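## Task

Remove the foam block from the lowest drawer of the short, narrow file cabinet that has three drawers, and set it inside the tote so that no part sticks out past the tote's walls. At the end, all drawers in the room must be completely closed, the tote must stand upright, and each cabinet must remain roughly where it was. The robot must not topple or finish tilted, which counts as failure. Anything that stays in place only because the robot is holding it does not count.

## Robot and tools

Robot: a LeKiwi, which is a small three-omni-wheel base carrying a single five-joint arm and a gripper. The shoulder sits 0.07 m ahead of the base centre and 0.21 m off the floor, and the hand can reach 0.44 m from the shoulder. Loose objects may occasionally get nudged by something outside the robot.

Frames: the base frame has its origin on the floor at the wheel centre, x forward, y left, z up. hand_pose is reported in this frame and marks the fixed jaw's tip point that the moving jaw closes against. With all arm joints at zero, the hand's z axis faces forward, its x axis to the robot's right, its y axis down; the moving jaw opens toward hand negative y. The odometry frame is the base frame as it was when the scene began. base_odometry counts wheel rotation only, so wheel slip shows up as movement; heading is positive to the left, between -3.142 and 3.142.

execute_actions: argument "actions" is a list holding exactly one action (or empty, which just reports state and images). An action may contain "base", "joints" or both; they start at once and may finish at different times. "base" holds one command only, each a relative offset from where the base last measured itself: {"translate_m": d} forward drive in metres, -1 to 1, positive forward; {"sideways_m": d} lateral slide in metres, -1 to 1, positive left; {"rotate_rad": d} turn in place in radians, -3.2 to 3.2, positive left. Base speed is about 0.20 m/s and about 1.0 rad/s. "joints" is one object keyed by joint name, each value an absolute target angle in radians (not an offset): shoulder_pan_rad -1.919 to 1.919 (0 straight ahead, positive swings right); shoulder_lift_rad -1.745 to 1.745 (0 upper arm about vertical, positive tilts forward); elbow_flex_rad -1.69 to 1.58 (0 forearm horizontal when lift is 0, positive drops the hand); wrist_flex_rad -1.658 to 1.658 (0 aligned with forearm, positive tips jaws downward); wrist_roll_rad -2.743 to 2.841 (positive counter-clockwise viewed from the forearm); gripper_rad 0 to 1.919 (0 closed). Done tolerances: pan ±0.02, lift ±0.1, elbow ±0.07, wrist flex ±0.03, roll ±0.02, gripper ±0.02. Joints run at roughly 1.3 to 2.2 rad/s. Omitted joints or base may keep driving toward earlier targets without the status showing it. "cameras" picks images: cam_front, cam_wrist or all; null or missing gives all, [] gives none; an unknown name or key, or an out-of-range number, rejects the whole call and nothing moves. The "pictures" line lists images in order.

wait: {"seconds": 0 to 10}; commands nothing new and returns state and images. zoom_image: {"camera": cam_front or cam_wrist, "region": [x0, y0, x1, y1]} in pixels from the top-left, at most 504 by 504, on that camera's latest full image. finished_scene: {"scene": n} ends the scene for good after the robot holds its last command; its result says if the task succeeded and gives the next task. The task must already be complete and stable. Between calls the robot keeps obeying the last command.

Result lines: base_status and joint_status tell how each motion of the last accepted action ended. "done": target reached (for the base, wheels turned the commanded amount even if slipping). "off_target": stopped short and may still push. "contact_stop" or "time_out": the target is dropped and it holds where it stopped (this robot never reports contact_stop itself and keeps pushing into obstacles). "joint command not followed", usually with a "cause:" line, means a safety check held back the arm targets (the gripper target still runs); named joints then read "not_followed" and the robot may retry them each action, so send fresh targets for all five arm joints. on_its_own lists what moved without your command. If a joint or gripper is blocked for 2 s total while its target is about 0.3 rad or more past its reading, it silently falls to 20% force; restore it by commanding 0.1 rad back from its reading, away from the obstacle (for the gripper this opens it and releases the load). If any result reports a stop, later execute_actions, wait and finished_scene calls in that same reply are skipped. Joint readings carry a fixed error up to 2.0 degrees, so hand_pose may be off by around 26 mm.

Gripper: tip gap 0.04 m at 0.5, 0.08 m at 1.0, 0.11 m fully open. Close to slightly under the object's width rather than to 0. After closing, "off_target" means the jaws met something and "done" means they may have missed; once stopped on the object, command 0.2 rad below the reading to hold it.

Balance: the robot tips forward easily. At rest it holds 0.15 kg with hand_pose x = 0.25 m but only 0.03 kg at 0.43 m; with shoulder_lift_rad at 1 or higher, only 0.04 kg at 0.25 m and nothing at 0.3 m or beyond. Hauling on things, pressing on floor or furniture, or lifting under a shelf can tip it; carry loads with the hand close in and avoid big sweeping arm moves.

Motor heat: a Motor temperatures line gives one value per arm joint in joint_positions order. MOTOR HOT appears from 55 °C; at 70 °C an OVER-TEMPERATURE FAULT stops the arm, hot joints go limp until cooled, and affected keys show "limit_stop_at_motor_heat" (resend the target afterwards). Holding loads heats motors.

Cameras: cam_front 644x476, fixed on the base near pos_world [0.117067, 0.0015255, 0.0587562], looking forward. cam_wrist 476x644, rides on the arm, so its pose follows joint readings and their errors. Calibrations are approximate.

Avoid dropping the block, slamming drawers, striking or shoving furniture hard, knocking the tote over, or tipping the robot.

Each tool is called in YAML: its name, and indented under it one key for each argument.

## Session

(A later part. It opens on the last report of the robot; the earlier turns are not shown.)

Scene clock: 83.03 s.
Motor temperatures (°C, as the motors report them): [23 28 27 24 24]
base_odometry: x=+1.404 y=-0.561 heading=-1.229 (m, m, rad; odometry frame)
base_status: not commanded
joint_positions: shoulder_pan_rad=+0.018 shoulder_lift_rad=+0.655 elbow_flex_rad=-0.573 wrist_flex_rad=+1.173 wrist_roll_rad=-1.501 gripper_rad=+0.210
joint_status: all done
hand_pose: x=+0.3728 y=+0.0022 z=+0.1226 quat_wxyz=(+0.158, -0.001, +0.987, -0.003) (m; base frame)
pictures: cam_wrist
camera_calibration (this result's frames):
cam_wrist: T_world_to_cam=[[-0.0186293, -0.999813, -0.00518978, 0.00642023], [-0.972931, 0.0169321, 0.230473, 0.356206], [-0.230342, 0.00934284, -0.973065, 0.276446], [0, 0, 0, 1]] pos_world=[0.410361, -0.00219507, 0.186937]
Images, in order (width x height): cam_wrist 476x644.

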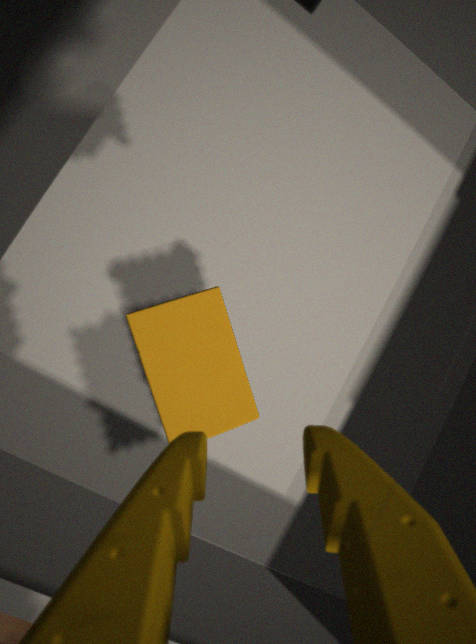

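execute_actions:
  actions:
    - {"base":{"translate_m":0.06},"joints":{"shoulder_lift_rad":0.4,"elbow_flex_rad":-0.7,"gripper_rad":1.5}}
  cameras: []

execute_actions:
  actions:
    - {"base":{"sideways_m":0.02}}
  cameras: []

execute_actions:
  actions:
    - {"joints":{"shoulder_lift_rad":0.8,"elbow_flex_rad":-0.5,"wrist_flex_rad":1.2}}
  cameras: []

execute_actions:
  actions:
    - {"joints":{"gripper_rad":0.2}}
  cameras: ["cam_wrist"]

Scene clock: 84.37 s.
Motor temperatures (°C, as the motors report them): [23 28 27 24 24]
base_odometry: x=+1.423 y=-0.617 heading=-1.232 (m, m, rad; odometry frame)
base_status: done
joint_positions: shoulder_pan_rad=+0.027 shoulder_lift_rad=+0.457 elbow_flex_rad=-0.679 wrist_flex_rad=+1.203 wrist_roll_rad=-1.497 gripper_rad=+1.490
joint_status: all done
hand_pose: x=+0.3917 y=-0.0012 z=+0.1987 quat_wxyz=(+0.290, +0.001, +0.957, -0.008) (m; base frame)
pictures: none
No camera images: the call's "cameras" was empty. Leave "cameras" out to get every camera's image.

Scene clock: 85.17 s.
Motor temperatures (°C, as the motors report them): [23 28 27 24 24]
base_odometry: x=+1.441 y=-0.610 heading=-1.240 (m, m, rad; odometry frame)
base_status: done
joint_positions: shoulder_pan_rad=+0.064 shoulder_lift_rad=+0.457 elbow_flex_rad=-0.679 wrist_flex_rad=+1.205 wrist_roll_rad=-1.497 gripper_rad=+1.491
joint_status: not commanded
hand_pose: x=+0.3912 y=-0.0131 z=+0.1985 quat_wxyz=(+0.290, +0.019, +0.957, -0.013) (m; base frame)
pictures: none
No camera images: the call's "cameras" was empty. Leave "cameras" out to get every camera's image.

Scene clock: 86.07 s.
Motor temperatures (°C, as the motors report them): [23 28 27 24 24]
base_odometry: x=+1.441 y=-0.611 heading=-1.235 (m, m, rad; odometry frame)
base_status: not commanded
joint_positions: shoulder_pan_rad=+0.020 shoulder_lift_rad=+0.655 elbow_flex_rad=-0.610 wrist_flex_rad=+1.171 wrist_roll_rad=-1.500 gripper_rad=+1.491
joint_status: shoulder_lift_rad off_target (ended at +0.656, target +0.800); elbow_flex_rad off_target (ended at -0.611, target -0.500); the others done
hand_pose: x=+0.3787 y=+0.0016 z=+0.1296 quat_wxyz=(+0.177, -0.001, +0.984, -0.004) (m; base frame)
pictures: none
No camera images: the call's "cameras" was empty. Leave "cameras" out to get every camera's image.

Scene clock: 87.27 s.
Motor temperatures (°C, as the motors report them): [23 28 27 24 24]
base_odometry: x=+1.441 y=-0.611 heading=-1.235 (m, m, rad; odometry frame)
base_status: not commanded
joint_positions: shoulder_pan_rad=+0.020 shoulder_lift_rad=+0.655 elbow_flex_rad=-0.610 wrist_flex_rad=+1.171 wrist_roll_rad=-1.500 gripper_rad=+0.210
joint_status: all done
hand_pose: x=+0.3787 y=+0.0016 z=+0.1296 quat_wxyz=(+0.177, -0.001, +0.984, -0.004) (m; base frame)
pictures: cam_wrist
camera_calibration (this result's frames):
cam_wrist: T_world_to_cam=[[-0.0185257, -0.999817, -0.00467012, 0.00587396], [-0.981047, 0.0172764, 0.192996, 0.368307], [-0.19288, 0.00815699, -0.981188, 0.271476], [0, 0, 0, 1]] pos_world=[0.413798, -0.00270457, 0.195315]
Images, in order (width x height): cam_wrist 476x644.

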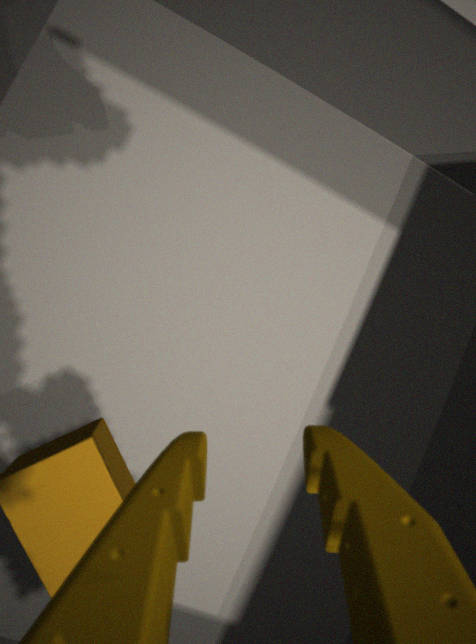

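execute_actions:
  actions:
    - {"joints":{"shoulder_lift_rad":0.4,"elbow_flex_rad":-0.7,"gripper_rad":1.5}}
  cameras: []

execute_actions:
  actions:
    - {"joints":{"shoulder_pan_rad":-0.2,"wrist_flex_rad":1.6}}
  cameras: []

execute_actions:
  actions:
    - {"joints":{"shoulder_lift_rad":0.65,"elbow_flex_rad":-0.6}}
  cameras: []

execute_actions:
  actions:
    - {"joints":{"gripper_rad":0.2}}
  cameras: ["cam_wrist"]

Scene clock: 88.60 s.
Motor temperatures (°C, as the motors report them): [23 28 27 24 24]
base_odometry: x=+1.442 y=-0.610 heading=-1.233 (m, m, rad; odometry frame)
base_status: not commanded
joint_positions: shoulder_pan_rad=+0.006 shoulder_lift_rad=+0.457 elbow_flex_rad=-0.684 wrist_flex_rad=+1.194 wrist_roll_rad=-1.500 gripper_rad=+1.490
joint_status: all done
hand_pose: x=+0.3933 y=+0.0058 z=+0.2005 quat_wxyz=(+0.297, -0.008, +0.955, -0.004) (m; base frame)
pictures: none
No camera images: the call's "cameras" was empty. Leave "cameras" out to get every camera's image.

Scene clock: 89.53 s.
Motor temperatures (°C, as the motors report them): [23 28 27 24 24]
base_odometry: x=+1.442 y=-0.610 heading=-1.233 (m, m, rad; odometry frame)
base_status: not commanded
joint_positions: shoulder_pan_rad=-0.163 shoulder_lift_rad=+0.390 elbow_flex_rad=-0.713 wrist_flex_rad=+1.558 wrist_roll_rad=-1.500 gripper_rad=+1.491
joint_status: shoulder_pan_rad off_target (ended at -0.164, target -0.200); wrist_flex_rad off_target (ended at +1.558, target +1.600)
hand_pose: x=+0.3400 y=+0.0527 z=+0.1985 quat_wxyz=(+0.167, -0.091, +0.982, +0.012) (m; base frame)
pictures: none
No camera images: the call's "cameras" was empty. Leave "cameras" out to get every camera's image.

Scene clock: 90.33 s.
Motor temperatures (°C, as the motors report them): [23 28 27 24 24]
base_odometry: x=+1.442 y=-0.610 heading=-1.233 (m, m, rad; odometry frame)
base_status: not commanded
joint_positions: shoulder_pan_rad=-0.197 shoulder_lift_rad=+0.488 elbow_flex_rad=-0.708 wrist_flex_rad=+1.554 wrist_roll_rad=-1.500 gripper_rad=+1.491
joint_status: shoulder_lift_rad off_target (ended at +0.488, target +0.650); elbow_flex_rad off_target (ended at -0.707, target -0.600)
on_its_own: shoulder_pan_rad moved -0.034 to your old target -0.200
hand_pose: x=+0.3358 y=+0.0614 z=+0.1737 quat_wxyz=(+0.118, -0.108, +0.987, +0.010) (m; base frame)
pictures: none
No camera images: the call's "cameras" was empty. Leave "cameras" out to get every camera's image.

Scene clock: 91.53 s.
Motor temperatures (°C, as the motors report them): [23 29 27 24 24]
base_odometry: x=+1.442 y=-0.610 heading=-1.233 (m, m, rad; odometry frame)
base_status: not commanded
joint_positions: shoulder_pan_rad=-0.197 shoulder_lift_rad=+0.488 elbow_flex_rad=-0.708 wrist_flex_rad=+1.554 wrist_roll_rad=-1.500 gripper_rad=+0.210
joint_status: all done
hand_pose: x=+0.3358 y=+0.0614 z=+0.1737 quat_wxyz=(+0.118, -0.108, +0.987, +0.010) (m; base frame)
pictures: cam_wrist
camera_calibration (this result's frames):
cam_wrist: T_world_to_cam=[[0.195928, -0.980607, -0.00477737, -0.00807344], [-0.932887, -0.18789, 0.307278, 0.293326], [-0.302216, -0.0557475, -0.951608, 0.341463], [0, 0, 0, 1]] pos_world=[0.378417, 0.0662319, 0.234767]
Images, in order (width x height): cam_wrist 476x644.

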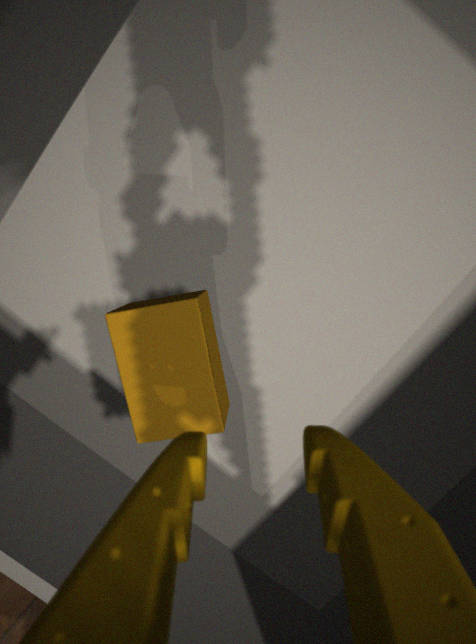

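execute_actions:
  actions:
    - {"joints":{"shoulder_lift_rad":0.3,"elbow_flex_rad":-0.8,"gripper_rad":1.5,"shoulder_pan_rad":-0.3}}
  cameras: []

execute_actions:
  actions:
    - {"base":{"translate_m":0.07}}
  cameras: []

execute_actions:
  actions:
    - {"joints":{"shoulder_lift_rad":0.7,"elbow_flex_rad":-0.55}}
  cameras: []

execute_actions:
  actions:
    - {"joints":{"gripper_rad":0.2}}
  cameras: ["cam_wrist"]

Scene clock: 92.83 s.
Motor temperatures (°C, as the motors report them): [23 29 27 24 24]
base_odometry: x=+1.442 y=-0.610 heading=-1.233 (m, m, rad; odometry frame)
base_status: not commanded
joint_positions: shoulder_pan_rad=-0.278 shoulder_lift_rad=+0.353 elbow_flex_rad=-0.771 wrist_flex_rad=+1.597 wrist_roll_rad=-1.500 gripper_rad=+1.490
joint_status: shoulder_pan_rad off_target (ended at -0.277, target -0.300); the others done
on_its_own: wrist_flex_rad moved +0.043 to your old target +1.600
hand_pose: x=+0.3319 y=+0.0836 z=+0.2159 quat_wxyz=(+0.193, -0.147, +0.970, +0.025) (m; base frame)
pictures: none
No camera images: the call's "cameras" was empty. Leave "cameras" out to get every camera's image.

Scene clock: 94.10 s.
Motor temperatures (°C, as the motors report them): [23 29 27 24 24]
base_odometry: x=+1.464 y=-0.674 heading=-1.235 (m, m, rad; odometry frame)
base_status: done
joint_positions: shoulder_pan_rad=-0.290 shoulder_lift_rad=+0.339 elbow_flex_rad=-0.771 wrist_flex_rad=+1.604 wrist_roll_rad=-1.500 gripper_rad=+1.491
joint_status: not commanded
hand_pose: x=+0.3298 y=+0.0865 z=+0.2189 quat_wxyz=(+0.197, -0.152, +0.968, +0.027) (m; base frame)
pictures: none
No camera images: the call's "cameras" was empty. Leave "cameras" out to get every camera's image.

Scene clock: 94.87 s.
Motor temperatures (°C, as the motors report them): [23 29 27 24 24]
base_odometry: x=+1.465 y=-0.675 heading=-1.232 (m, m, rad; odometry frame)
base_status: not commanded
joint_positions: shoulder_pan_rad=-0.290 shoulder_lift_rad=+0.479 elbow_flex_rad=-0.692 wrist_flex_rad=+1.556 wrist_roll_rad=-1.500 gripper_rad=+1.491
joint_status: shoulder_lift_rad off_target (ended at +0.480, target +0.700); elbow_flex_rad off_target (ended at -0.692, target -0.550)
hand_pose: x=+0.3270 y=+0.0857 z=+0.1730 quat_wxyz=(+0.113, -0.155, +0.981, +0.015) (m; base frame)
pictures: none
No camera images: the call's "cameras" was empty. Leave "cameras" out to get every camera's image.

Scene clock: 96.07 s.
Motor temperatures (°C, as the motors report them): [23 29 27 24 24]
base_odometry: x=+1.465 y=-0.675 heading=-1.232 (m, m, rad; odometry frame)
base_status: not commanded
joint_positions: shoulder_pan_rad=-0.290 shoulder_lift_rad=+0.479 elbow_flex_rad=-0.692 wrist_flex_rad=+1.556 wrist_roll_rad=-1.500 gripper_rad=+0.210
joint_status: all done
hand_pose: x=+0.3270 y=+0.0857 z=+0.1730 quat_wxyz=(+0.113, -0.155, +0.981, +0.015) (m; base frame)
pictures: cam_wrist
camera_calibration (this result's frames):
cam_wrist: T_world_to_cam=[[0.286653, -0.958023, -0.00478295, -0.0141408], [-0.908501, -0.273413, 0.316023, 0.287708], [-0.304065, -0.0862436, -0.948739, 0.342278], [0, 0, 0, 1]] pos_world=[0.369511, 0.0946352, 0.233743]
Images, in order (width x height): cam_wrist 476x644.

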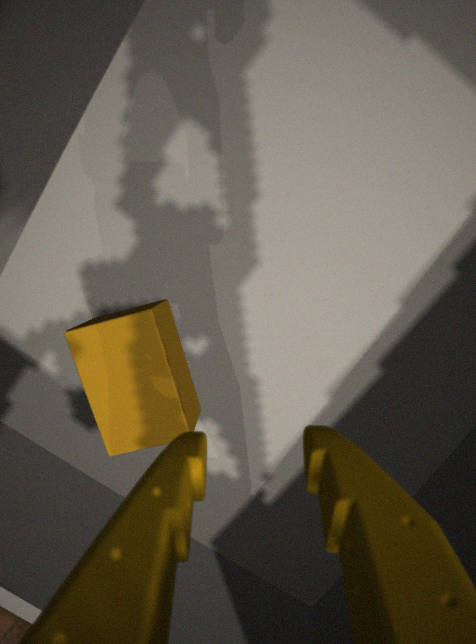

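execute_actions:
  actions:
    - {"joints":{"shoulder_lift_rad":0.4,"elbow_flex_rad":-0.8,"gripper_rad":1.5,"shoulder_pan_rad":-0.42,"wrist_flex_rad":1.25}}
  cameras: []

execute_actions:
  actions:
    - {"joints":{"shoulder_lift_rad":0.8,"elbow_flex_rad":-0.6}}
  cameras: []

execute_actions:
  actions:
    - {"joints":{"gripper_rad":0.2}}
  cameras: ["cam_wrist"]

Scene clock: 98.07 s.
Motor temperatures (°C, as the motors report them): [23 29 27 24 24]
base_odometry: x=+1.464 y=-0.675 heading=-1.236 (m, m, rad; odometry frame)
base_status: not commanded
joint_positions: shoulder_pan_rad=-0.312 shoulder_lift_rad=+0.437 elbow_flex_rad=-0.748 wrist_flex_rad=+1.297 wrist_roll_rad=-1.500 gripper_rad=+1.490
joint_status: shoulder_pan_rad off_target (ended at -0.312, target -0.420); wrist_flex_rad off_target (ended at +1.297, target +1.250); the others done
hand_pose: x=+0.3679 y=+0.1050 z=+0.2112 quat_wxyz=(+0.285, -0.159, +0.944, +0.042) (m; base frame)
pictures: none
No camera images: the call's "cameras" was empty. Leave "cameras" out to get every camera's image.

Scene clock: 113.07 s.
Motor temperatures (°C, as the motors report them): [23 29 27 24 24]
base_odometry: x=+1.464 y=-0.675 heading=-1.235 (m, m, rad; odometry frame)
base_status: not commanded
joint_positions: shoulder_pan_rad=-0.358 shoulder_lift_rad=+0.601 elbow_flex_rad=-0.687 wrist_flex_rad=+1.219 wrist_roll_rad=-1.501 gripper_rad=+1.491
joint_status: shoulder_lift_rad off_target (ended at +0.601, target +0.800); elbow_flex_rad off_target (ended at -0.686, target -0.600)
on_its_own: shoulder_pan_rad moved -0.046 toward your old target -0.420
hand_pose: x=+0.3630 y=+0.1188 z=+0.1570 quat_wxyz=(+0.214, -0.184, +0.959, +0.036) (m; base frame)
pictures: none
No camera images: the call's "cameras" was empty. Leave "cameras" out to get every camera's image.

Scene clock: 128.07 s.
Motor temperatures (°C, as the motors report them): [23 30 28 24 24]
base_odometry: x=+1.464 y=-0.675 heading=-1.235 (m, m, rad; odometry frame)
base_status: not commanded
joint_positions: shoulder_pan_rad=-0.358 shoulder_lift_rad=+0.601 elbow_flex_rad=-0.687 wrist_flex_rad=+1.219 wrist_roll_rad=-1.501 gripper_rad=+0.209
joint_status: all done
hand_pose: x=+0.3630 y=+0.1188 z=+0.1570 quat_wxyz=(+0.214, -0.184, +0.959, +0.036) (m; base frame)
pictures: cam_wrist
camera_calibration (this result's frames):
cam_wrist: T_world_to_cam=[[0.350233, -0.936648, -0.00520628, -0.0183075], [-0.930654, -0.34861, 0.111149, 0.383607], [-0.105923, -0.0340829, -0.99379, 0.269841], [0, 0, 0, 1]] pos_world=[0.392, 0.125779, 0.225433]
Images, in order (width x height): cam_wrist 476x644.

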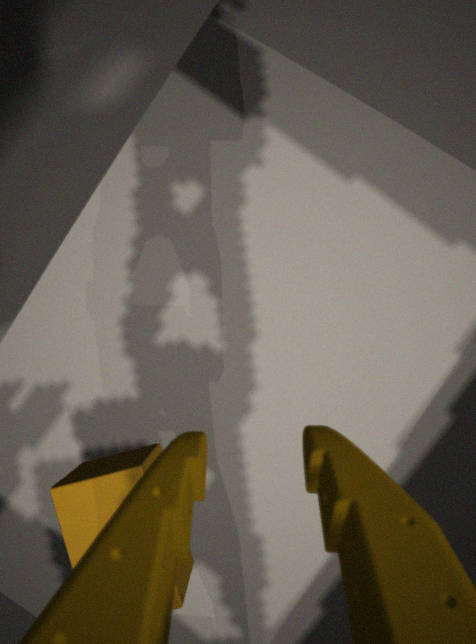

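execute_actions:
  actions:
    - {"joints":{"shoulder_pan_rad":0,"shoulder_lift_rad":-1.2,"elbow_flex_rad":0.3,"gripper_rad":1.5}}
  cameras: []

execute_actions:
  actions:
    - {"base":{"translate_m":-0.5}}
  cameras: ["cam_front"]

Scene clock: 129.87 s.
Motor temperatures (°C, as the motors report them): [23 31 28 24 24]
base_odometry: x=+1.465 y=-0.676 heading=-1.233 (m, m, rad; odometry frame)
base_status: not commanded
joint_positions: shoulder_pan_rad=-0.006 shoulder_lift_rad=-1.193 elbow_flex_rad=+0.307 wrist_flex_rad=+1.246 wrist_roll_rad=-1.501 gripper_rad=+1.491
joint_status: all done
hand_pose: x=+0.2344 y=+0.0088 z=+0.3273 quat_wxyz=(+0.569, -0.011, +0.822, -0.004) (m; base frame)
pictures: none
No camera images: the call's "cameras" was empty. Leave "cameras" out to get every camera's image.

Scene clock: 133.33 s.
Motor temperatures (°C, as the motors report them): [23 31 28 24 24]
base_odometry: x=+1.299 y=-0.204 heading=-1.233 (m, m, rad; odometry frame)
base_status: done
joint_positions: shoulder_pan_rad=-0.006 shoulder_lift_rad=-1.195 elbow_flex_rad=+0.307 wrist_flex_rad=+1.248 wrist_roll_rad=-1.501 gripper_rad=+1.491
joint_status: not commanded
hand_pose: x=+0.2341 y=+0.0088 z=+0.3273 quat_wxyz=(+0.569, -0.011, +0.822, -0.004) (m; base frame)
pictures: cam_front
Images, in order (width x height): cam_front 644x476.

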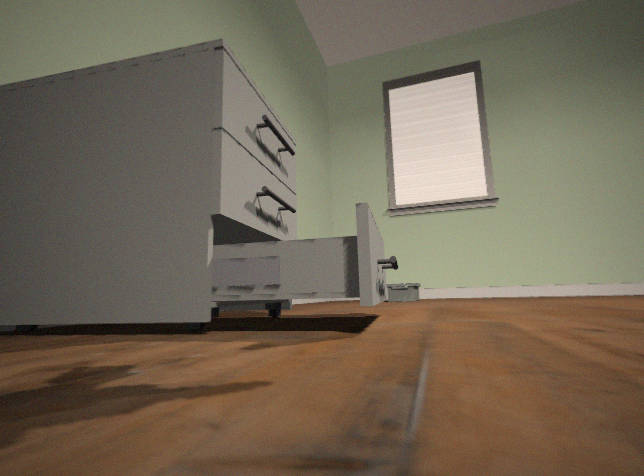

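execute_actions:
  actions:
    - {"base":{"sideways_m":-0.6}}
  cameras: []

execute_actions:
  actions:
    - {"base":{"translate_m":0.5}}
  cameras: []

execute_actions:
  actions:
    - {"base":{"rotate_rad":1.3}}
  cameras: ["cam_front"]

Scene clock: 137.37 s.
Motor temperatures (°C, as the motors report them): [23 31 28 24 24]
base_odometry: x=+0.734 y=-0.404 heading=-1.231 (m, m, rad; odometry frame)
base_status: done
joint_positions: shoulder_pan_rad=-0.006 shoulder_lift_rad=-1.195 elbow_flex_rad=+0.307 wrist_flex_rad=+1.248 wrist_roll_rad=-1.501 gripper_rad=+1.491
joint_status: not commanded
hand_pose: x=+0.2341 y=+0.0088 z=+0.3273 quat_wxyz=(+0.569, -0.011, +0.822, -0.004) (m; base frame)
pictures: none
No camera images: the call's "cameras" was empty. Leave "cameras" out to get every camera's image.

Scene clock: 140.83 s.
Motor temperatures (°C, as the motors report them): [23 31 28 24 24]
base_odometry: x=+0.901 y=-0.875 heading=-1.231 (m, m, rad; odometry frame)
base_status: done
joint_positions: shoulder_pan_rad=-0.006 shoulder_lift_rad=-1.195 elbow_flex_rad=+0.307 wrist_flex_rad=+1.248 wrist_roll_rad=-1.501 gripper_rad=+1.491
joint_status: not commanded
hand_pose: x=+0.2341 y=+0.0088 z=+0.3273 quat_wxyz=(+0.569, -0.011, +0.822, -0.004) (m; base frame)
pictures: none
No camera images: the call's "cameras" was empty. Leave "cameras" out to get every camera's image.

Scene clock: 143.10 s.
Motor temperatures (°C, as the motors report them): [23 31 28 24 24]
base_odometry: x=+0.901 y=-0.875 heading=+0.065 (m, m, rad; odometry frame)
base_status: done
joint_positions: shoulder_pan_rad=-0.006 shoulder_lift_rad=-1.195 elbow_flex_rad=+0.307 wrist_flex_rad=+1.248 wrist_roll_rad=-1.501 gripper_rad=+1.491
joint_status: not commanded
hand_pose: x=+0.2341 y=+0.0088 z=+0.3273 quat_wxyz=(+0.569, -0.011, +0.822, -0.004) (m; base frame)
pictures: cam_front
Images, in order (width x height): cam_front 644x476.

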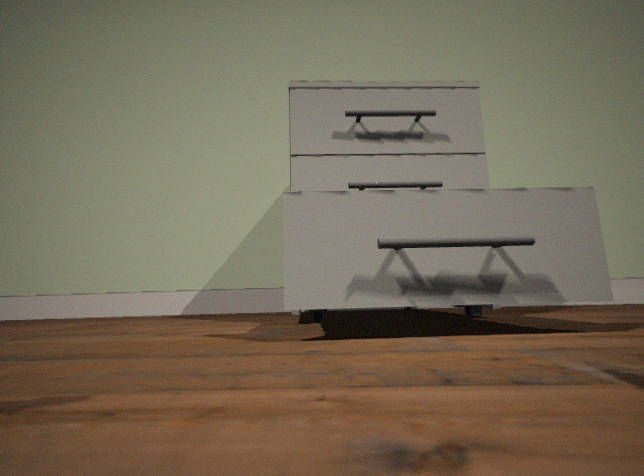

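Square in front. Look from above.

execute_actions:
  actions:
    - {"base":{"translate_m":0.12},"joints":{"shoulder_lift_rad":0.0,"elbow_flex_rad":-0.9,"wrist_flex_rad":1.5}}
  cameras: ["cam_wrist"]

Scene clock: 144.70 s.
Motor temperatures (°C, as the motors report them): [23 31 28 24 24]
base_odometry: x=+1.020 y=-0.868 heading=+0.065 (m, m, rad; odometry frame)
base_status: done
joint_positions: shoulder_pan_rad=-0.006 shoulder_lift_rad=+0.006 elbow_flex_rad=-0.871 wrist_flex_rad=+1.495 wrist_roll_rad=-1.501 gripper_rad=+1.491
joint_status: all done
hand_pose: x=+0.3391 y=+0.0094 z=+0.3325 quat_wxyz=(+0.453, -0.012, +0.891, -0.003) (m; base frame)
pictures: cam_wrist
camera_calibration (this result's frames):
cam_wrist: T_world_to_cam=[[0.00903175, -0.999949, -0.00447459, 0.00455422], [-0.924212, -0.0066391, -0.381822, 0.462237], [0.381772, 0.00758398, -0.924225, 0.249018], [0, 0, 0, 1]] pos_world=[0.332096, 0.00573428, 0.406661]
Images, in order (width x height): cam_wrist 476x644.

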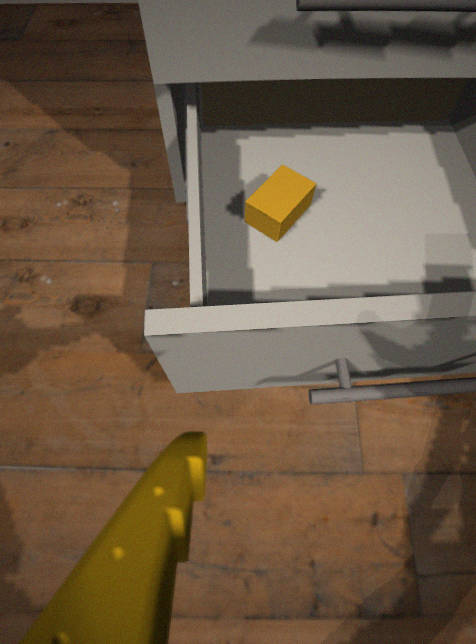

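execute_actions:
  actions:
    - {"base":{"translate_m":0.27}}
  cameras: []

execute_actions:
  actions:
    - {"joints":{"shoulder_lift_rad":0.8,"elbow_flex_rad":-0.5,"wrist_flex_rad":1.2,"wrist_roll_rad":-1.0}}
  cameras: []

execute_actions:
  actions:
    - {"joints":{"gripper_rad":0.2}}
  cameras: ["cam_wrist"]

Scene clock: 147.17 s.
Motor temperatures (°C, as the motors report them): [24 32 28 24 24]
base_odometry: x=+1.289 y=-0.850 heading=+0.065 (m, m, rad; odometry frame)
base_status: done
joint_positions: shoulder_pan_rad=-0.006 shoulder_lift_rad=+0.006 elbow_flex_rad=-0.871 wrist_flex_rad=+1.496 wrist_roll_rad=-1.501 gripper_rad=+1.491
joint_status: not commanded
hand_pose: x=+0.3390 y=+0.0094 z=+0.3323 quat_wxyz=(+0.453, -0.012, +0.892, -0.003) (m; base frame)
pictures: none
No camera images: the call's "cameras" was empty. Leave "cameras" out to get every camera's image.

Scene clock: 148.23 s.
Motor temperatures (°C, as the motors report them): [24 32 28 24 24]
base_odometry: x=+1.289 y=-0.850 heading=+0.064 (m, m, rad; odometry frame)
base_status: not commanded
joint_positions: shoulder_pan_rad=+0.004 shoulder_lift_rad=+0.735 elbow_flex_rad=-0.512 wrist_flex_rad=+1.203 wrist_roll_rad=-1.011 gripper_rad=+1.491
joint_status: all done
hand_pose: x=+0.3455 y=+0.0054 z=+0.0895 quat_wxyz=(+0.070, -0.250, +0.965, -0.018) (m; base frame)
pictures: none
No camera images: the call's "cameras" was empty. Leave "cameras" out to get every camera's image.

Scene clock: 149.43 s.
Motor temperatures (°C, as the motors report them): [24 32 28 24 24]
base_odometry: x=+1.289 y=-0.850 heading=+0.064 (m, m, rad; odometry frame)
base_status: not commanded
joint_positions: shoulder_pan_rad=+0.004 shoulder_lift_rad=+0.735 elbow_flex_rad=-0.512 wrist_flex_rad=+1.203 wrist_roll_rad=-1.011 gripper_rad=+0.210
joint_status: all done
hand_pose: x=+0.3455 y=+0.0054 z=+0.0895 quat_wxyz=(+0.070, -0.250, +0.965, -0.018) (m; base frame)
pictures: cam_wrist
camera_calibration (this result's frames):
cam_wrist: T_world_to_cam=[[0.461497, -0.8849, 0.063025, -0.163657], [-0.82109, -0.399158, 0.408025, 0.271187], [-0.335904, -0.240052, -0.910793, 0.270141], [0, 0, 0, 1]] pos_world=[0.388938, 0.028274, 0.145706]
Images, in order (width x height): cam_wrist 476x644.

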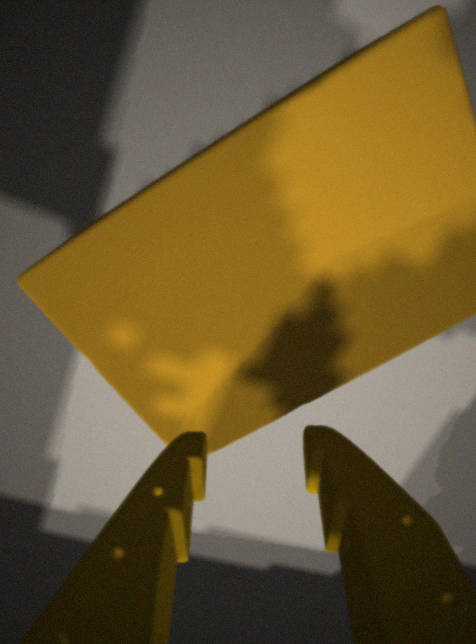

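execute_actions:
  actions:
    - {"base":{"translate_m":0.04},"joints":{"shoulder_lift_rad":0.4,"elbow_flex_rad":-0.7,"wrist_roll_rad":-2.0,"gripper_rad":1.5}}
  cameras: []

execute_actions:
  actions:
    - {"joints":{"shoulder_lift_rad":0.8,"elbow_flex_rad":-0.5}}
  cameras: []

execute_actions:
  actions:
    - {"joints":{"gripper_rad":0.2}}
  cameras: ["cam_wrist"]

Scene clock: 151.03 s.
Motor temperatures (°C, as the motors report them): [24 32 28 24 24]
base_odometry: x=+1.327 y=-0.847 heading=+0.066 (m, m, rad; odometry frame)
base_status: done
joint_positions: shoulder_pan_rad=-0.026 shoulder_lift_rad=+0.563 elbow_flex_rad=-0.558 wrist_flex_rad=+1.254 wrist_roll_rad=-1.963 gripper_rad=+1.491
joint_status: shoulder_lift_rad off_target (ended at +0.563, target +0.400); elbow_flex_rad off_target (ended at -0.559, target -0.700); wrist_roll_rad off_target (ended at -1.964, target -2.000); the others done
hand_pose: x=+0.3681 y=+0.0150 z=+0.1419 quat_wxyz=(+0.151, +0.203, +0.967, +0.036) (m; base frame)
pictures: none
No camera images: the call's "cameras" was empty. Leave "cameras" out to get every camera's image.

Scene clock: 151.83 s.
Motor temperatures (°C, as the motors report them): [24 32 28 24 24]
base_odometry: x=+1.328 y=-0.848 heading=+0.063 (m, m, rad; odometry frame)
base_status: not commanded
joint_positions: shoulder_pan_rad=-0.006 shoulder_lift_rad=+0.738 elbow_flex_rad=-0.506 wrist_flex_rad=+1.206 wrist_roll_rad=-1.991 gripper_rad=+1.491
joint_status: all done
on_its_own: wrist_roll_rad moved -0.028 to your old target -2.000
hand_pose: x=+0.3508 y=+0.0088 z=+0.0887 quat_wxyz=(+0.064, +0.229, +0.971, +0.016) (m; base frame)
pictures: none
No camera images: the call's "cameras" was empty. Leave "cameras" out to get every camera's image.

Scene clock: 153.13 s.
Motor temperatures (°C, as the motors report them): [24 32 28 24 24]
base_odometry: x=+1.328 y=-0.848 heading=+0.063 (m, m, rad; odometry frame)
base_status: not commanded
joint_positions: shoulder_pan_rad=+0.003 shoulder_lift_rad=+0.739 elbow_flex_rad=-0.509 wrist_flex_rad=+1.205 wrist_roll_rad=-1.991 gripper_rad=+0.232
joint_status: gripper_rad off_target (ended at +0.232, target +0.200)
hand_pose: x=+0.3515 y=+0.0062 z=+0.0889 quat_wxyz=(+0.066, +0.233, +0.970, +0.016) (m; base frame)
pictures: cam_wrist
camera_calibration (this result's frames):
cam_wrist: T_world_to_cam=[[-0.469364, -0.880341, -0.0685386, 0.173191], [-0.815723, 0.402573, 0.415369, 0.269191], [-0.338075, 0.250868, -0.907067, 0.269177], [0, 0, 0, 1]] pos_world=[0.391877, -0.02343, 0.144218]
Images, in order (width x height): cam_wrist 476x644.

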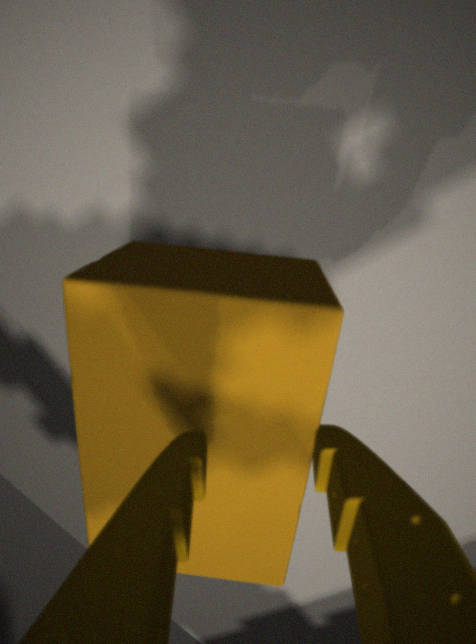

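execute_actions:
  actions:
    - {"joints":{"shoulder_lift_rad":0.6,"gripper_rad":1.5}}
  cameras: []

execute_actions:
  actions:
    - {"base":{"sideways_m":0.03}}
  cameras: []

execute_actions:
  actions:
    - {"joints":{"shoulder_lift_rad":0.82}}
  cameras: []

execute_actions:
  actions:
    - {"joints":{"gripper_rad":0.2}}
  cameras: []

Scene clock: 154.43 s.
Motor temperatures (°C, as the motors report them): [24 32 28 24 24]
base_odometry: x=+1.328 y=-0.848 heading=+0.063 (m, m, rad; odometry frame)
base_status: not commanded
joint_positions: shoulder_pan_rad=+0.003 shoulder_lift_rad=+0.661 elbow_flex_rad=-0.497 wrist_flex_rad=+1.205 wrist_roll_rad=-1.991 gripper_rad=+1.490
joint_status: all done
hand_pose: x=+0.3580 y=+0.0061 z=+0.1070 quat_wxyz=(+0.098, +0.232, +0.967, +0.023) (m; base frame)
pictures: none
No camera images: the call's "cameras" was empty. Leave "cameras" out to get every camera's image.

Scene clock: 155.37 s.
Motor temperatures (°C, as the motors report them): [24 32 28 24 24]
base_odometry: x=+1.326 y=-0.818 heading=+0.062 (m, m, rad; odometry frame)
base_status: done
joint_positions: shoulder_pan_rad=+0.003 shoulder_lift_rad=+0.661 elbow_flex_rad=-0.495 wrist_flex_rad=+1.205 wrist_roll_rad=-1.991 gripper_rad=+1.491
joint_status: not commanded
hand_pose: x=+0.3577 y=+0.0061 z=+0.1067 quat_wxyz=(+0.097, +0.232, +0.967, +0.023) (m; base frame)
pictures: none
No camera images: the call's "cameras" was empty. Leave "cameras" out to get every camera's image.

Scene clock: 156.03 s.
Motor temperatures (°C, as the motors report them): [24 32 28 24 24]
base_odometry: x=+1.326 y=-0.818 heading=+0.062 (m, m, rad; odometry frame)
base_status: not commanded
joint_positions: shoulder_pan_rad=+0.003 shoulder_lift_rad=+0.747 elbow_flex_rad=-0.514 wrist_flex_rad=+1.200 wrist_roll_rad=-1.991 gripper_rad=+1.491
joint_status: all done
hand_pose: x=+0.3522 y=+0.0062 z=+0.0877 quat_wxyz=(+0.067, +0.233, +0.970, +0.016) (m; base frame)
pictures: none
No camera images: the call's "cameras" was empty. Leave "cameras" out to get every camera's image.

Scene clock: 157.37 s.
Motor temperatures (°C, as the motors report them): [24 32 28 24 24]
base_odometry: x=+1.326 y=-0.818 heading=+0.062 (m, m, rad; odometry frame)
base_status: not commanded
joint_positions: shoulder_pan_rad=+0.004 shoulder_lift_rad=+0.747 elbow_flex_rad=-0.517 wrist_flex_rad=+1.200 wrist_roll_rad=-1.992 gripper_rad=+0.234
joint_status: gripper_rad off_target (ended at +0.234, target +0.200)
hand_pose: x=+0.3528 y=+0.0057 z=+0.0882 quat_wxyz=(+0.068, +0.234, +0.970, +0.016) (m; base frame)
pictures: none
No camera images: the call's "cameras" was empty. Leave "cameras" out to get every camera's image.

Still on top; shift more.

execute_actions:
  actions:
    - {"joints":{"shoulder_lift_rad":0.6,"gripper_rad":1.5}}
  cameras: []

execute_actions:
  actions:
    - {"base":{"sideways_m":0.04}}
  cameras: []

execute_actions:
  actions:
    - {"joints":{"shoulder_lift_rad":0.82}}
  cameras: []

execute_actions:
  actions:
    - {"joints":{"gripper_rad":0.2}}
  cameras: ["cam_wrist"]

Scene clock: 158.67 s.
Motor temperatures (°C, as the motors report them): [24 32 28 24 24]
base_odometry: x=+1.326 y=-0.818 heading=+0.062 (m, m, rad; odometry frame)
base_status: not commanded
joint_positions: shoulder_pan_rad=+0.004 shoulder_lift_rad=+0.663 elbow_flex_rad=-0.495 wrist_flex_rad=+1.200 wrist_roll_rad=-1.992 gripper_rad=+1.490
joint_status: all done
hand_pose: x=+0.3583 y=+0.0057 z=+0.1065 quat_wxyz=(+0.099, +0.234, +0.967, +0.023) (m; base frame)
pictures: none
No camera images: the call's "cameras" was empty. Leave "cameras" out to get every camera's image.

Scene clock: 159.70 s.
Motor temperatures (°C, as the motors report them): [24 32 28 24 24]
base_odometry: x=+1.324 y=-0.779 heading=+0.060 (m, m, rad; odometry frame)
base_status: done
joint_positions: shoulder_pan_rad=+0.004 shoulder_lift_rad=+0.661 elbow_flex_rad=-0.495 wrist_flex_rad=+1.200 wrist_roll_rad=-1.992 gripper_rad=+1.491
joint_status: not commanded
hand_pose: x=+0.3585 y=+0.0057 z=+0.1069 quat_wxyz=(+0.099, +0.234, +0.967, +0.024) (m; base frame)
pictures: none
No camera images: the call's "cameras" was empty. Leave "cameras" out to get every camera's image.

Scene clock: 160.43 s.
Motor temperatures (°C, as the motors report them): [24 32 28 24 24]
base_odometry: x=+1.324 y=-0.779 heading=+0.060 (m, m, rad; odometry frame)
base_status: not commanded
joint_positions: shoulder_pan_rad=+0.004 shoulder_lift_rad=+0.844 elbow_flex_rad=-0.495 wrist_flex_rad=+1.200 wrist_roll_rad=-1.992 gripper_rad=+1.491
joint_status: all done
hand_pose: x=+0.3356 y=+0.0058 z=+0.0612 quat_wxyz=(+0.011, +0.235, +0.972, +0.003) (m; base frame)
pictures: none
No camera images: the call's "cameras" was empty. Leave "cameras" out to get every camera's image.

Scene clock: 161.63 s.
Motor temperatures (°C, as the motors report them): [24 32 28 24 24]
base_odometry: x=+1.324 y=-0.779 heading=+0.060 (m, m, rad; odometry frame)
base_status: not commanded
joint_positions: shoulder_pan_rad=+0.004 shoulder_lift_rad=+0.844 elbow_flex_rad=-0.495 wrist_flex_rad=+1.200 wrist_roll_rad=-1.992 gripper_rad=+0.210
joint_status: all done
hand_pose: x=+0.3356 y=+0.0058 z=+0.0612 quat_wxyz=(+0.011, +0.235, +0.972, +0.003) (m; base frame)
pictures: cam_wrist
camera_calibration (this result's frames):
cam_wrist: T_world_to_cam=[[-0.476821, -0.878868, -0.0152455, 0.162741], [-0.762178, 0.404747, 0.505236, 0.24438], [-0.437865, 0.252527, -0.862847, 0.26959], [0, 0, 0, 1]] pos_world=[0.381904, -0.0239629, 0.111626]
Images, in order (width x height): cam_wrist 476x644.

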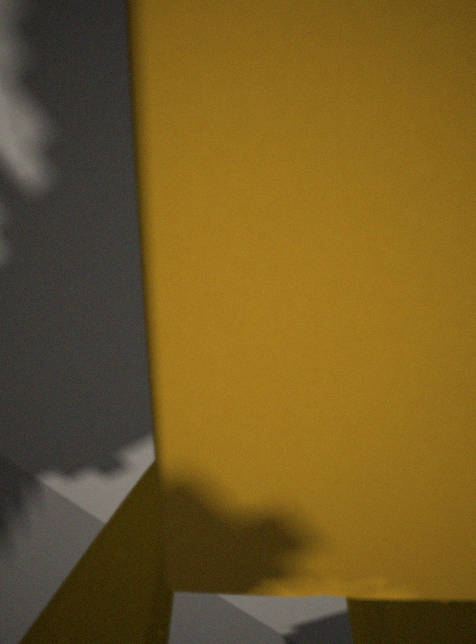

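Jaws just behind it. Open, go forward.

execute_actions:
  actions:
    - {"joints":{"gripper_rad":1.5}}
  cameras: []

execute_actions:
  actions:
    - {"base":{"translate_m":0.04}}
  cameras: []

execute_actions:
  actions:
    - {"joints":{"gripper_rad":0.2}}
  cameras: []

Scene clock: 171.47 s.
Motor temperatures (°C, as the motors report them): [24 32 28 24 24]
base_odometry: x=+1.324 y=-0.779 heading=+0.060 (m, m, rad; odometry frame)
base_status: not commanded
joint_positions: shoulder_pan_rad=+0.004 shoulder_lift_rad=+0.844 elbow_flex_rad=-0.495 wrist_flex_rad=+1.200 wrist_roll_rad=-1.992 gripper_rad=+1.490
joint_status: all done
hand_pose: x=+0.3356 y=+0.0058 z=+0.0612 quat_wxyz=(+0.011, +0.235, +0.972, +0.003) (m; base frame)
pictures: none
No camera images: the call's "cameras" was empty. Leave "cameras" out to get every camera's image.

Scene clock: 172.50 s.
Motor temperatures (°C, as the motors report them): [24 32 28 24 24]
base_odometry: x=+1.364 y=-0.777 heading=+0.060 (m, m, rad; odometry frame)
base_status: done
joint_positions: shoulder_pan_rad=+0.004 shoulder_lift_rad=+0.845 elbow_flex_rad=-0.495 wrist_flex_rad=+1.200 wrist_roll_rad=-1.992 gripper_rad=+1.491
joint_status: not commanded
hand_pose: x=+0.3354 y=+0.0058 z=+0.0608 quat_wxyz=(+0.010, +0.235, +0.972, +0.002) (m; base frame)
pictures: none
No camera images: the call's "cameras" was empty. Leave "cameras" out to get every camera's image.

Scene clock: 173.70 s.
Motor temperatures (°C, as the motors report them): [24 32 28 24 24]
base_odometry: x=+1.364 y=-0.777 heading=+0.060 (m, m, rad; odometry frame)
base_status: not commanded
joint_positions: shoulder_pan_rad=+0.004 shoulder_lift_rad=+0.841 elbow_flex_rad=-0.495 wrist_flex_rad=+1.200 wrist_roll_rad=-1.992 gripper_rad=+0.603
joint_status: gripper_rad off_target (ended at +0.603, target +0.200)
hand_pose: x=+0.3361 y=+0.0058 z=+0.0619 quat_wxyz=(+0.012, +0.235, +0.972, +0.003) (m; base frame)
pictures: none
No camera images: the call's "cameras" was empty. Leave "cameras" out to get every camera's image.

Gripped. Back off while lifting.

execute_actions:
  actions:
    - {"base":{"translate_m":-0.08},"joints":{"gripper_rad":0.4}}
  cameras: []

execute_actions:
  actions:
    - {"joints":{"shoulder_lift_rad":-1.4,"elbow_flex_rad":0.5}}
  cameras: []

execute_actions:
  actions:
    - {"base":{"translate_m":0.35}}
  cameras: []

execute_actions:
  actions:
    - {"base":{"translate_m":-0.4}}
  cameras: []

execute_actions:
  actions:
    - {"base":{"rotate_rad":-1.3}}
  cameras: ["cam_front"]

Scene clock: 175.47 s.
Motor temperatures (°C, as the motors report them): [24 32 28 24 24]
base_odometry: x=+1.284 y=-0.782 heading=+0.060 (m, m, rad; odometry frame)
base_status: done
joint_positions: shoulder_pan_rad=+0.004 shoulder_lift_rad=+0.839 elbow_flex_rad=-0.497 wrist_flex_rad=+1.200 wrist_roll_rad=-1.992 gripper_rad=+0.602
joint_status: gripper_rad off_target (ended at +0.602, target +0.400)
hand_pose: x=+0.3366 y=+0.0058 z=+0.0625 quat_wxyz=(+0.014, +0.235, +0.972, +0.003) (m; base frame)
pictures: none
No camera images: the call's "cameras" was empty. Leave "cameras" out to get every camera's image.

Scene clock: 177.27 s.
Motor temperatures (°C, as the motors report them): [24 32 28 24 24]
base_odometry: x=+1.284 y=-0.782 heading=+0.060 (m, m, rad; odometry frame)
base_status: not commanded
joint_positions: shoulder_pan_rad=+0.003 shoulder_lift_rad=-1.394 elbow_flex_rad=+0.508 wrist_flex_rad=+1.197 wrist_roll_rad=-1.992 gripper_rad=+0.601
joint_status: all done
hand_pose: x=+0.2266 y=+0.0065 z=+0.3181 quat_wxyz=(+0.573, +0.189, +0.786, +0.136) (m; base frame)
pictures: none
No camera images: the call's "cameras" was empty. Leave "cameras" out to get every camera's image.

Scene clock: 180.37 s.
Motor temperatures (°C, as the motors report them): [24 32 28 24 24]
base_odometry: x=+1.633 y=-0.761 heading=+0.060 (m, m, rad; odometry frame)
base_status: done
joint_positions: shoulder_pan_rad=+0.006 shoulder_lift_rad=-1.440 elbow_flex_rad=+0.491 wrist_flex_rad=+1.206 wrist_roll_rad=-1.998 gripper_rad=+0.589
joint_status: not commanded
hand_pose: x=+0.2199 y=+0.0060 z=+0.3265 quat_wxyz=(+0.594, +0.189, +0.769, +0.142) (m; base frame)
pictures: none
No camera images: the call's "cameras" was empty. Leave "cameras" out to get every camera's image.

Scene clock: 183.33 s.
Motor temperatures (°C, as the motors report them): [24 32 28 24 24]
base_odometry: x=+1.234 y=-0.785 heading=+0.060 (m, m, rad; odometry frame)
base_status: done
joint_positions: shoulder_pan_rad=+0.006 shoulder_lift_rad=-1.413 elbow_flex_rad=+0.503 wrist_flex_rad=+1.205 wrist_roll_rad=-1.998 gripper_rad=+0.589
joint_status: not commanded
hand_pose: x=+0.2240 y=+0.0060 z=+0.3204 quat_wxyz=(+0.579, +0.192, +0.780, +0.139) (m; base frame)
pictures: none
No camera images: the call's "cameras" was empty. Leave "cameras" out to get every camera's image.

Scene clock: 185.60 s.
Motor temperatures (°C, as the motors report them): [24 32 28 24 24]
base_odometry: x=+1.234 y=-0.785 heading=-1.236 (m, m, rad; odometry frame)
base_status: done
joint_positions: shoulder_pan_rad=+0.006 shoulder_lift_rad=-1.410 elbow_flex_rad=+0.503 wrist_flex_rad=+1.205 wrist_roll_rad=-1.998 gripper_rad=+0.589
joint_status: not commanded
hand_pose: x=+0.2244 y=+0.0060 z=+0.3201 quat_wxyz=(+0.578, +0.192, +0.781, +0.138) (m; base frame)
pictures: cam_front
Images, in order (width x height): cam_front 644x476.

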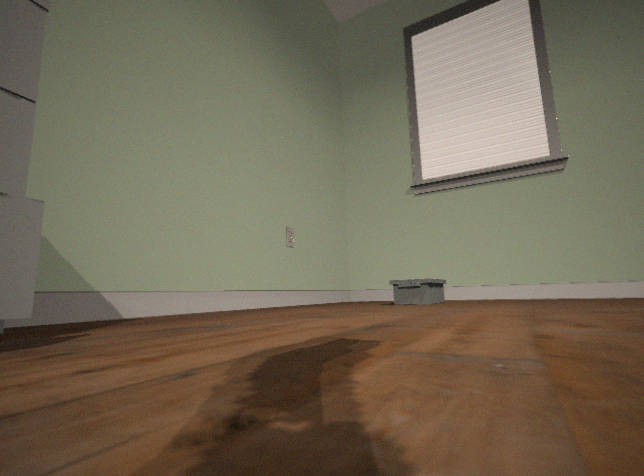

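execute_actions:
  actions:
    - {"base":{"rotate_rad":-0.28}}
  cameras: []

execute_actions:
  actions:
    - {"base":{"translate_m":1.0}}
  cameras: ["cam_front"]

Scene clock: 186.83 s.
Motor temperatures (°C, as the motors report them): [24 32 28 24 24]
base_odometry: x=+1.234 y=-0.785 heading=-1.512 (m, m, rad; odometry frame)
base_status: done
joint_positions: shoulder_pan_rad=+0.006 shoulder_lift_rad=-1.410 elbow_flex_rad=+0.503 wrist_flex_rad=+1.205 wrist_roll_rad=-1.998 gripper_rad=+0.589
joint_status: not commanded
hand_pose: x=+0.2244 y=+0.0060 z=+0.3201 quat_wxyz=(+0.578, +0.192, +0.781, +0.138) (m; base frame)
pictures: none
No camera images: the call's "cameras" was empty. Leave "cameras" out to get every camera's image.

Scene clock: 192.80 s.
Motor temperatures (°C, as the motors report them): [24 32 28 24 24]
base_odometry: x=+1.292 y=-1.782 heading=-1.512 (m, m, rad; odometry frame)
base_status: done
joint_positions: shoulder_pan_rad=+0.006 shoulder_lift_rad=-1.410 elbow_flex_rad=+0.503 wrist_flex_rad=+1.205 wrist_roll_rad=-1.998 gripper_rad=+0.589
joint_status: not commanded
hand_pose: x=+0.2244 y=+0.0060 z=+0.3201 quat_wxyz=(+0.578, +0.192, +0.781, +0.138) (m; base frame)
pictures: cam_front
Images, in order (width x height): cam_front 644x476.

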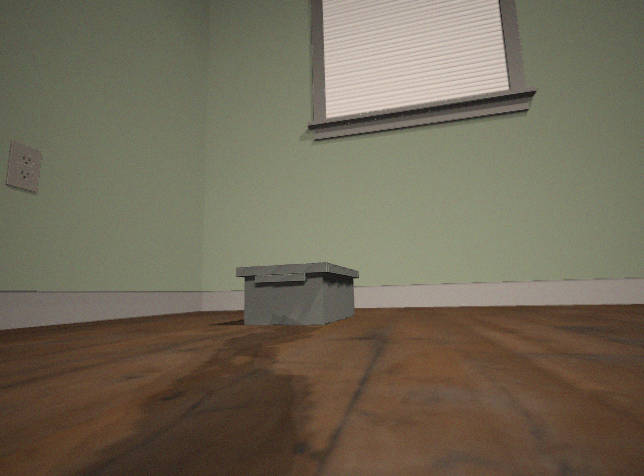

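execute_actions:
  actions:
    - {"base":{"sideways_m":0.05}}
  cameras: []

execute_actions:
  actions:
    - {"base":{"translate_m":0.52},"joints":{"shoulder_lift_rad":0.3,"elbow_flex_rad":-0.9,"wrist_flex_rad":1.3}}
  cameras: ["cam_wrist"]

Scene clock: 194.03 s.
Motor temperatures (°C, as the motors report them): [24 32 28 24 24]
base_odometry: x=+1.342 y=-1.780 heading=-1.514 (m, m, rad; odometry frame)
base_status: done
joint_positions: shoulder_pan_rad=+0.006 shoulder_lift_rad=-1.410 elbow_flex_rad=+0.503 wrist_flex_rad=+1.205 wrist_roll_rad=-1.998 gripper_rad=+0.589
joint_status: not commanded
hand_pose: x=+0.2244 y=+0.0060 z=+0.3201 quat_wxyz=(+0.578, +0.192, +0.781, +0.138) (m; base frame)
pictures: none
No camera images: the call's "cameras" was empty. Leave "cameras" out to get every camera's image.

Scene clock: 197.60 s.
Motor temperatures (°C, as the motors report them): [24 32 28 24 24]
base_odometry: x=+1.371 y=-2.298 heading=-1.514 (m, m, rad; odometry frame)
base_status: done
joint_positions: shoulder_pan_rad=+0.006 shoulder_lift_rad=+0.321 elbow_flex_rad=-0.863 wrist_flex_rad=+1.298 wrist_roll_rad=-1.998 gripper_rad=+0.589
joint_status: all done
hand_pose: x=+0.3915 y=+0.0050 z=+0.2734 quat_wxyz=(+0.385, +0.219, +0.892, +0.092) (m; base frame)
pictures: cam_wrist
camera_calibration (this result's frames):
cam_wrist: T_world_to_cam=[[-0.329886, -0.876092, -0.351622, 0.226387], [-0.891902, 0.411296, -0.188007, 0.420359], [0.309332, 0.251591, -0.917069, 0.199673], [0, 0, 0, 1]] pos_world=[0.387836, -0.024793, 0.341747]
Images, in order (width x height): cam_wrist 476x644.

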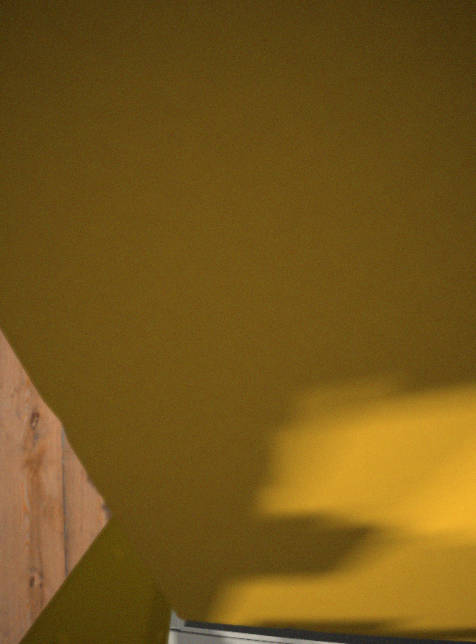

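execute_actions:
  actions:
    - {"joints":{"shoulder_lift_rad":0.65,"elbow_flex_rad":-0.65}}
  cameras: []

execute_actions:
  actions:
    - {"joints":{"gripper_rad":1.3}}
  cameras: []

execute_actions:
  actions:
    - {"joints":{"shoulder_lift_rad":0.0,"elbow_flex_rad":-0.9,"wrist_flex_rad":1.5,"wrist_roll_rad":-1.5}}
  cameras: ["cam_wrist"]

Scene clock: 198.87 s.
Motor temperatures (°C, as the motors report them): [24 32 28 24 24]
base_odometry: x=+1.371 y=-2.298 heading=-1.514 (m, m, rad; odometry frame)
base_status: not commanded
joint_positions: shoulder_pan_rad=+0.006 shoulder_lift_rad=+0.678 elbow_flex_rad=-0.639 wrist_flex_rad=+1.298 wrist_roll_rad=-1.998 gripper_rad=+0.589
joint_status: all done
hand_pose: x=+0.3654 y=+0.0052 z=+0.1236 quat_wxyz=(+0.113, +0.237, +0.964, +0.027) (m; base frame)
pictures: none
No camera images: the call's "cameras" was empty. Leave "cameras" out to get every camera's image.

Scene clock: 199.87 s.
Motor temperatures (°C, as the motors report them): [24 32 28 24 24]
base_odometry: x=+1.371 y=-2.298 heading=-1.514 (m, m, rad; odometry frame)
base_status: not commanded
joint_positions: shoulder_pan_rad=+0.006 shoulder_lift_rad=+0.678 elbow_flex_rad=-0.639 wrist_flex_rad=+1.298 wrist_roll_rad=-1.998 gripper_rad=+1.290
joint_status: all done
hand_pose: x=+0.3654 y=+0.0052 z=+0.1236 quat_wxyz=(+0.113, +0.237, +0.964, +0.027) (m; base frame)
pictures: none
No camera images: the call's "cameras" was empty. Leave "cameras" out to get every camera's image.

Scene clock: 200.93 s.
Motor temperatures (°C, as the motors report them): [24 32 28 24 24]
base_odometry: x=+1.371 y=-2.298 heading=-1.514 (m, m, rad; odometry frame)
base_status: not commanded
joint_positions: shoulder_pan_rad=+0.006 shoulder_lift_rad=+0.037 elbow_flex_rad=-0.874 wrist_flex_rad=+1.496 wrist_roll_rad=-1.511 gripper_rad=+1.291
joint_status: all done
hand_pose: x=+0.3427 y=+0.0061 z=+0.3255 quat_wxyz=(+0.440, -0.002, +0.898, -0.004) (m; base frame)
pictures: cam_wrist
camera_calibration (this result's frames):
cam_wrist: T_world_to_cam=[[-0.00900642, -0.999889, -0.0118268, 0.00970812], [-0.934894, 0.0126165, -0.354703, 0.457649], [0.354813, 0.00786224, -0.934904, 0.253935], [0, 0, 0, 1]] pos_world=[0.337841, 0.00193664, 0.399849]
Images, in order (width x height): cam_wrist 476x644.

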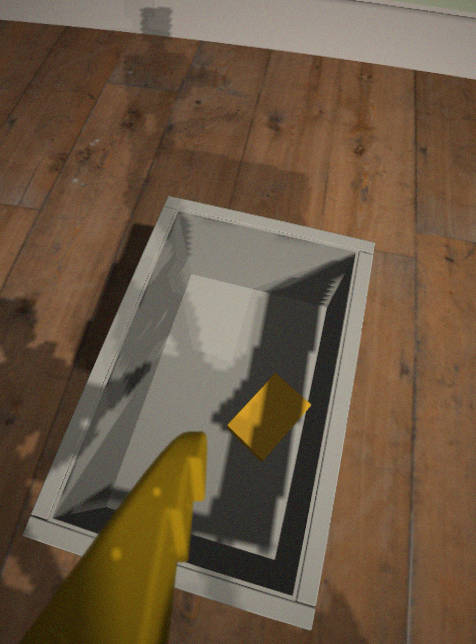

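In. Back to the drawer.

execute_actions:
  actions:
    - {"base":{"translate_m":-1.0},"joints":{"shoulder_lift_rad":0.6,"elbow_flex_rad":1.0,"wrist_flex_rad":-1.6,"gripper_rad":0}}
  cameras: []

execute_actions:
  actions:
    - {"base":{"translate_m":-0.45}}
  cameras: []

execute_actions:
  actions:
    - {"base":{"rotate_rad":1.57}}
  cameras: ["cam_front"]

Scene clock: 207.00 s.
Motor temperatures (°C, as the motors report them): [24 32 28 24 24]
base_odometry: x=+1.314 y=-1.300 heading=-1.514 (m, m, rad; odometry frame)
base_status: done
joint_positions: shoulder_pan_rad=+0.003 shoulder_lift_rad=+0.609 elbow_flex_rad=+0.999 wrist_flex_rad=-1.582 wrist_roll_rad=-1.508 gripper_rad=+0.009
joint_status: all done
hand_pose: x=+0.3454 y=+0.0069 z=+0.1458 quat_wxyz=(+0.698, -0.004, +0.716, -0.006) (m; base frame)
pictures: none
No camera images: the call's "cameras" was empty. Leave "cameras" out to get every camera's image.

Scene clock: 210.23 s.
Motor temperatures (°C, as the motors report them): [24 33 28 24 24]
base_odometry: x=+1.289 y=-0.852 heading=-1.514 (m, m, rad; odometry frame)
base_status: done
joint_positions: shoulder_pan_rad=+0.003 shoulder_lift_rad=+0.609 elbow_flex_rad=+0.999 wrist_flex_rad=-1.582 wrist_roll_rad=-1.508 gripper_rad=+0.009
joint_status: not commanded
hand_pose: x=+0.3454 y=+0.0069 z=+0.1458 quat_wxyz=(+0.698, -0.004, +0.716, -0.006) (m; base frame)
pictures: none
No camera images: the call's "cameras" was empty. Leave "cameras" out to get every camera's image.

Scene clock: 212.77 s.
Motor temperatures (°C, as the motors report them): [24 33 28 24 24]
base_odometry: x=+1.289 y=-0.852 heading=+0.052 (m, m, rad; odometry frame)
base_status: done
joint_positions: shoulder_pan_rad=+0.001 shoulder_lift_rad=+0.609 elbow_flex_rad=+0.999 wrist_flex_rad=-1.582 wrist_roll_rad=-1.508 gripper_rad=+0.009
joint_status: not commanded
hand_pose: x=+0.3454 y=+0.0074 z=+0.1458 quat_wxyz=(+0.698, -0.005, +0.716, -0.006) (m; base frame)
pictures: cam_front
Images, in order (width x height): cam_front 644x476.

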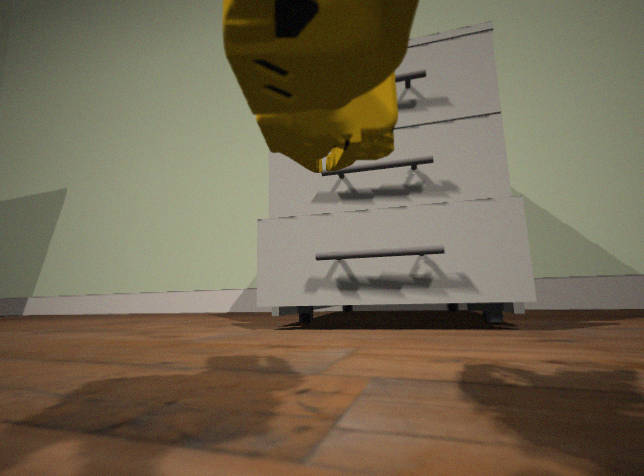

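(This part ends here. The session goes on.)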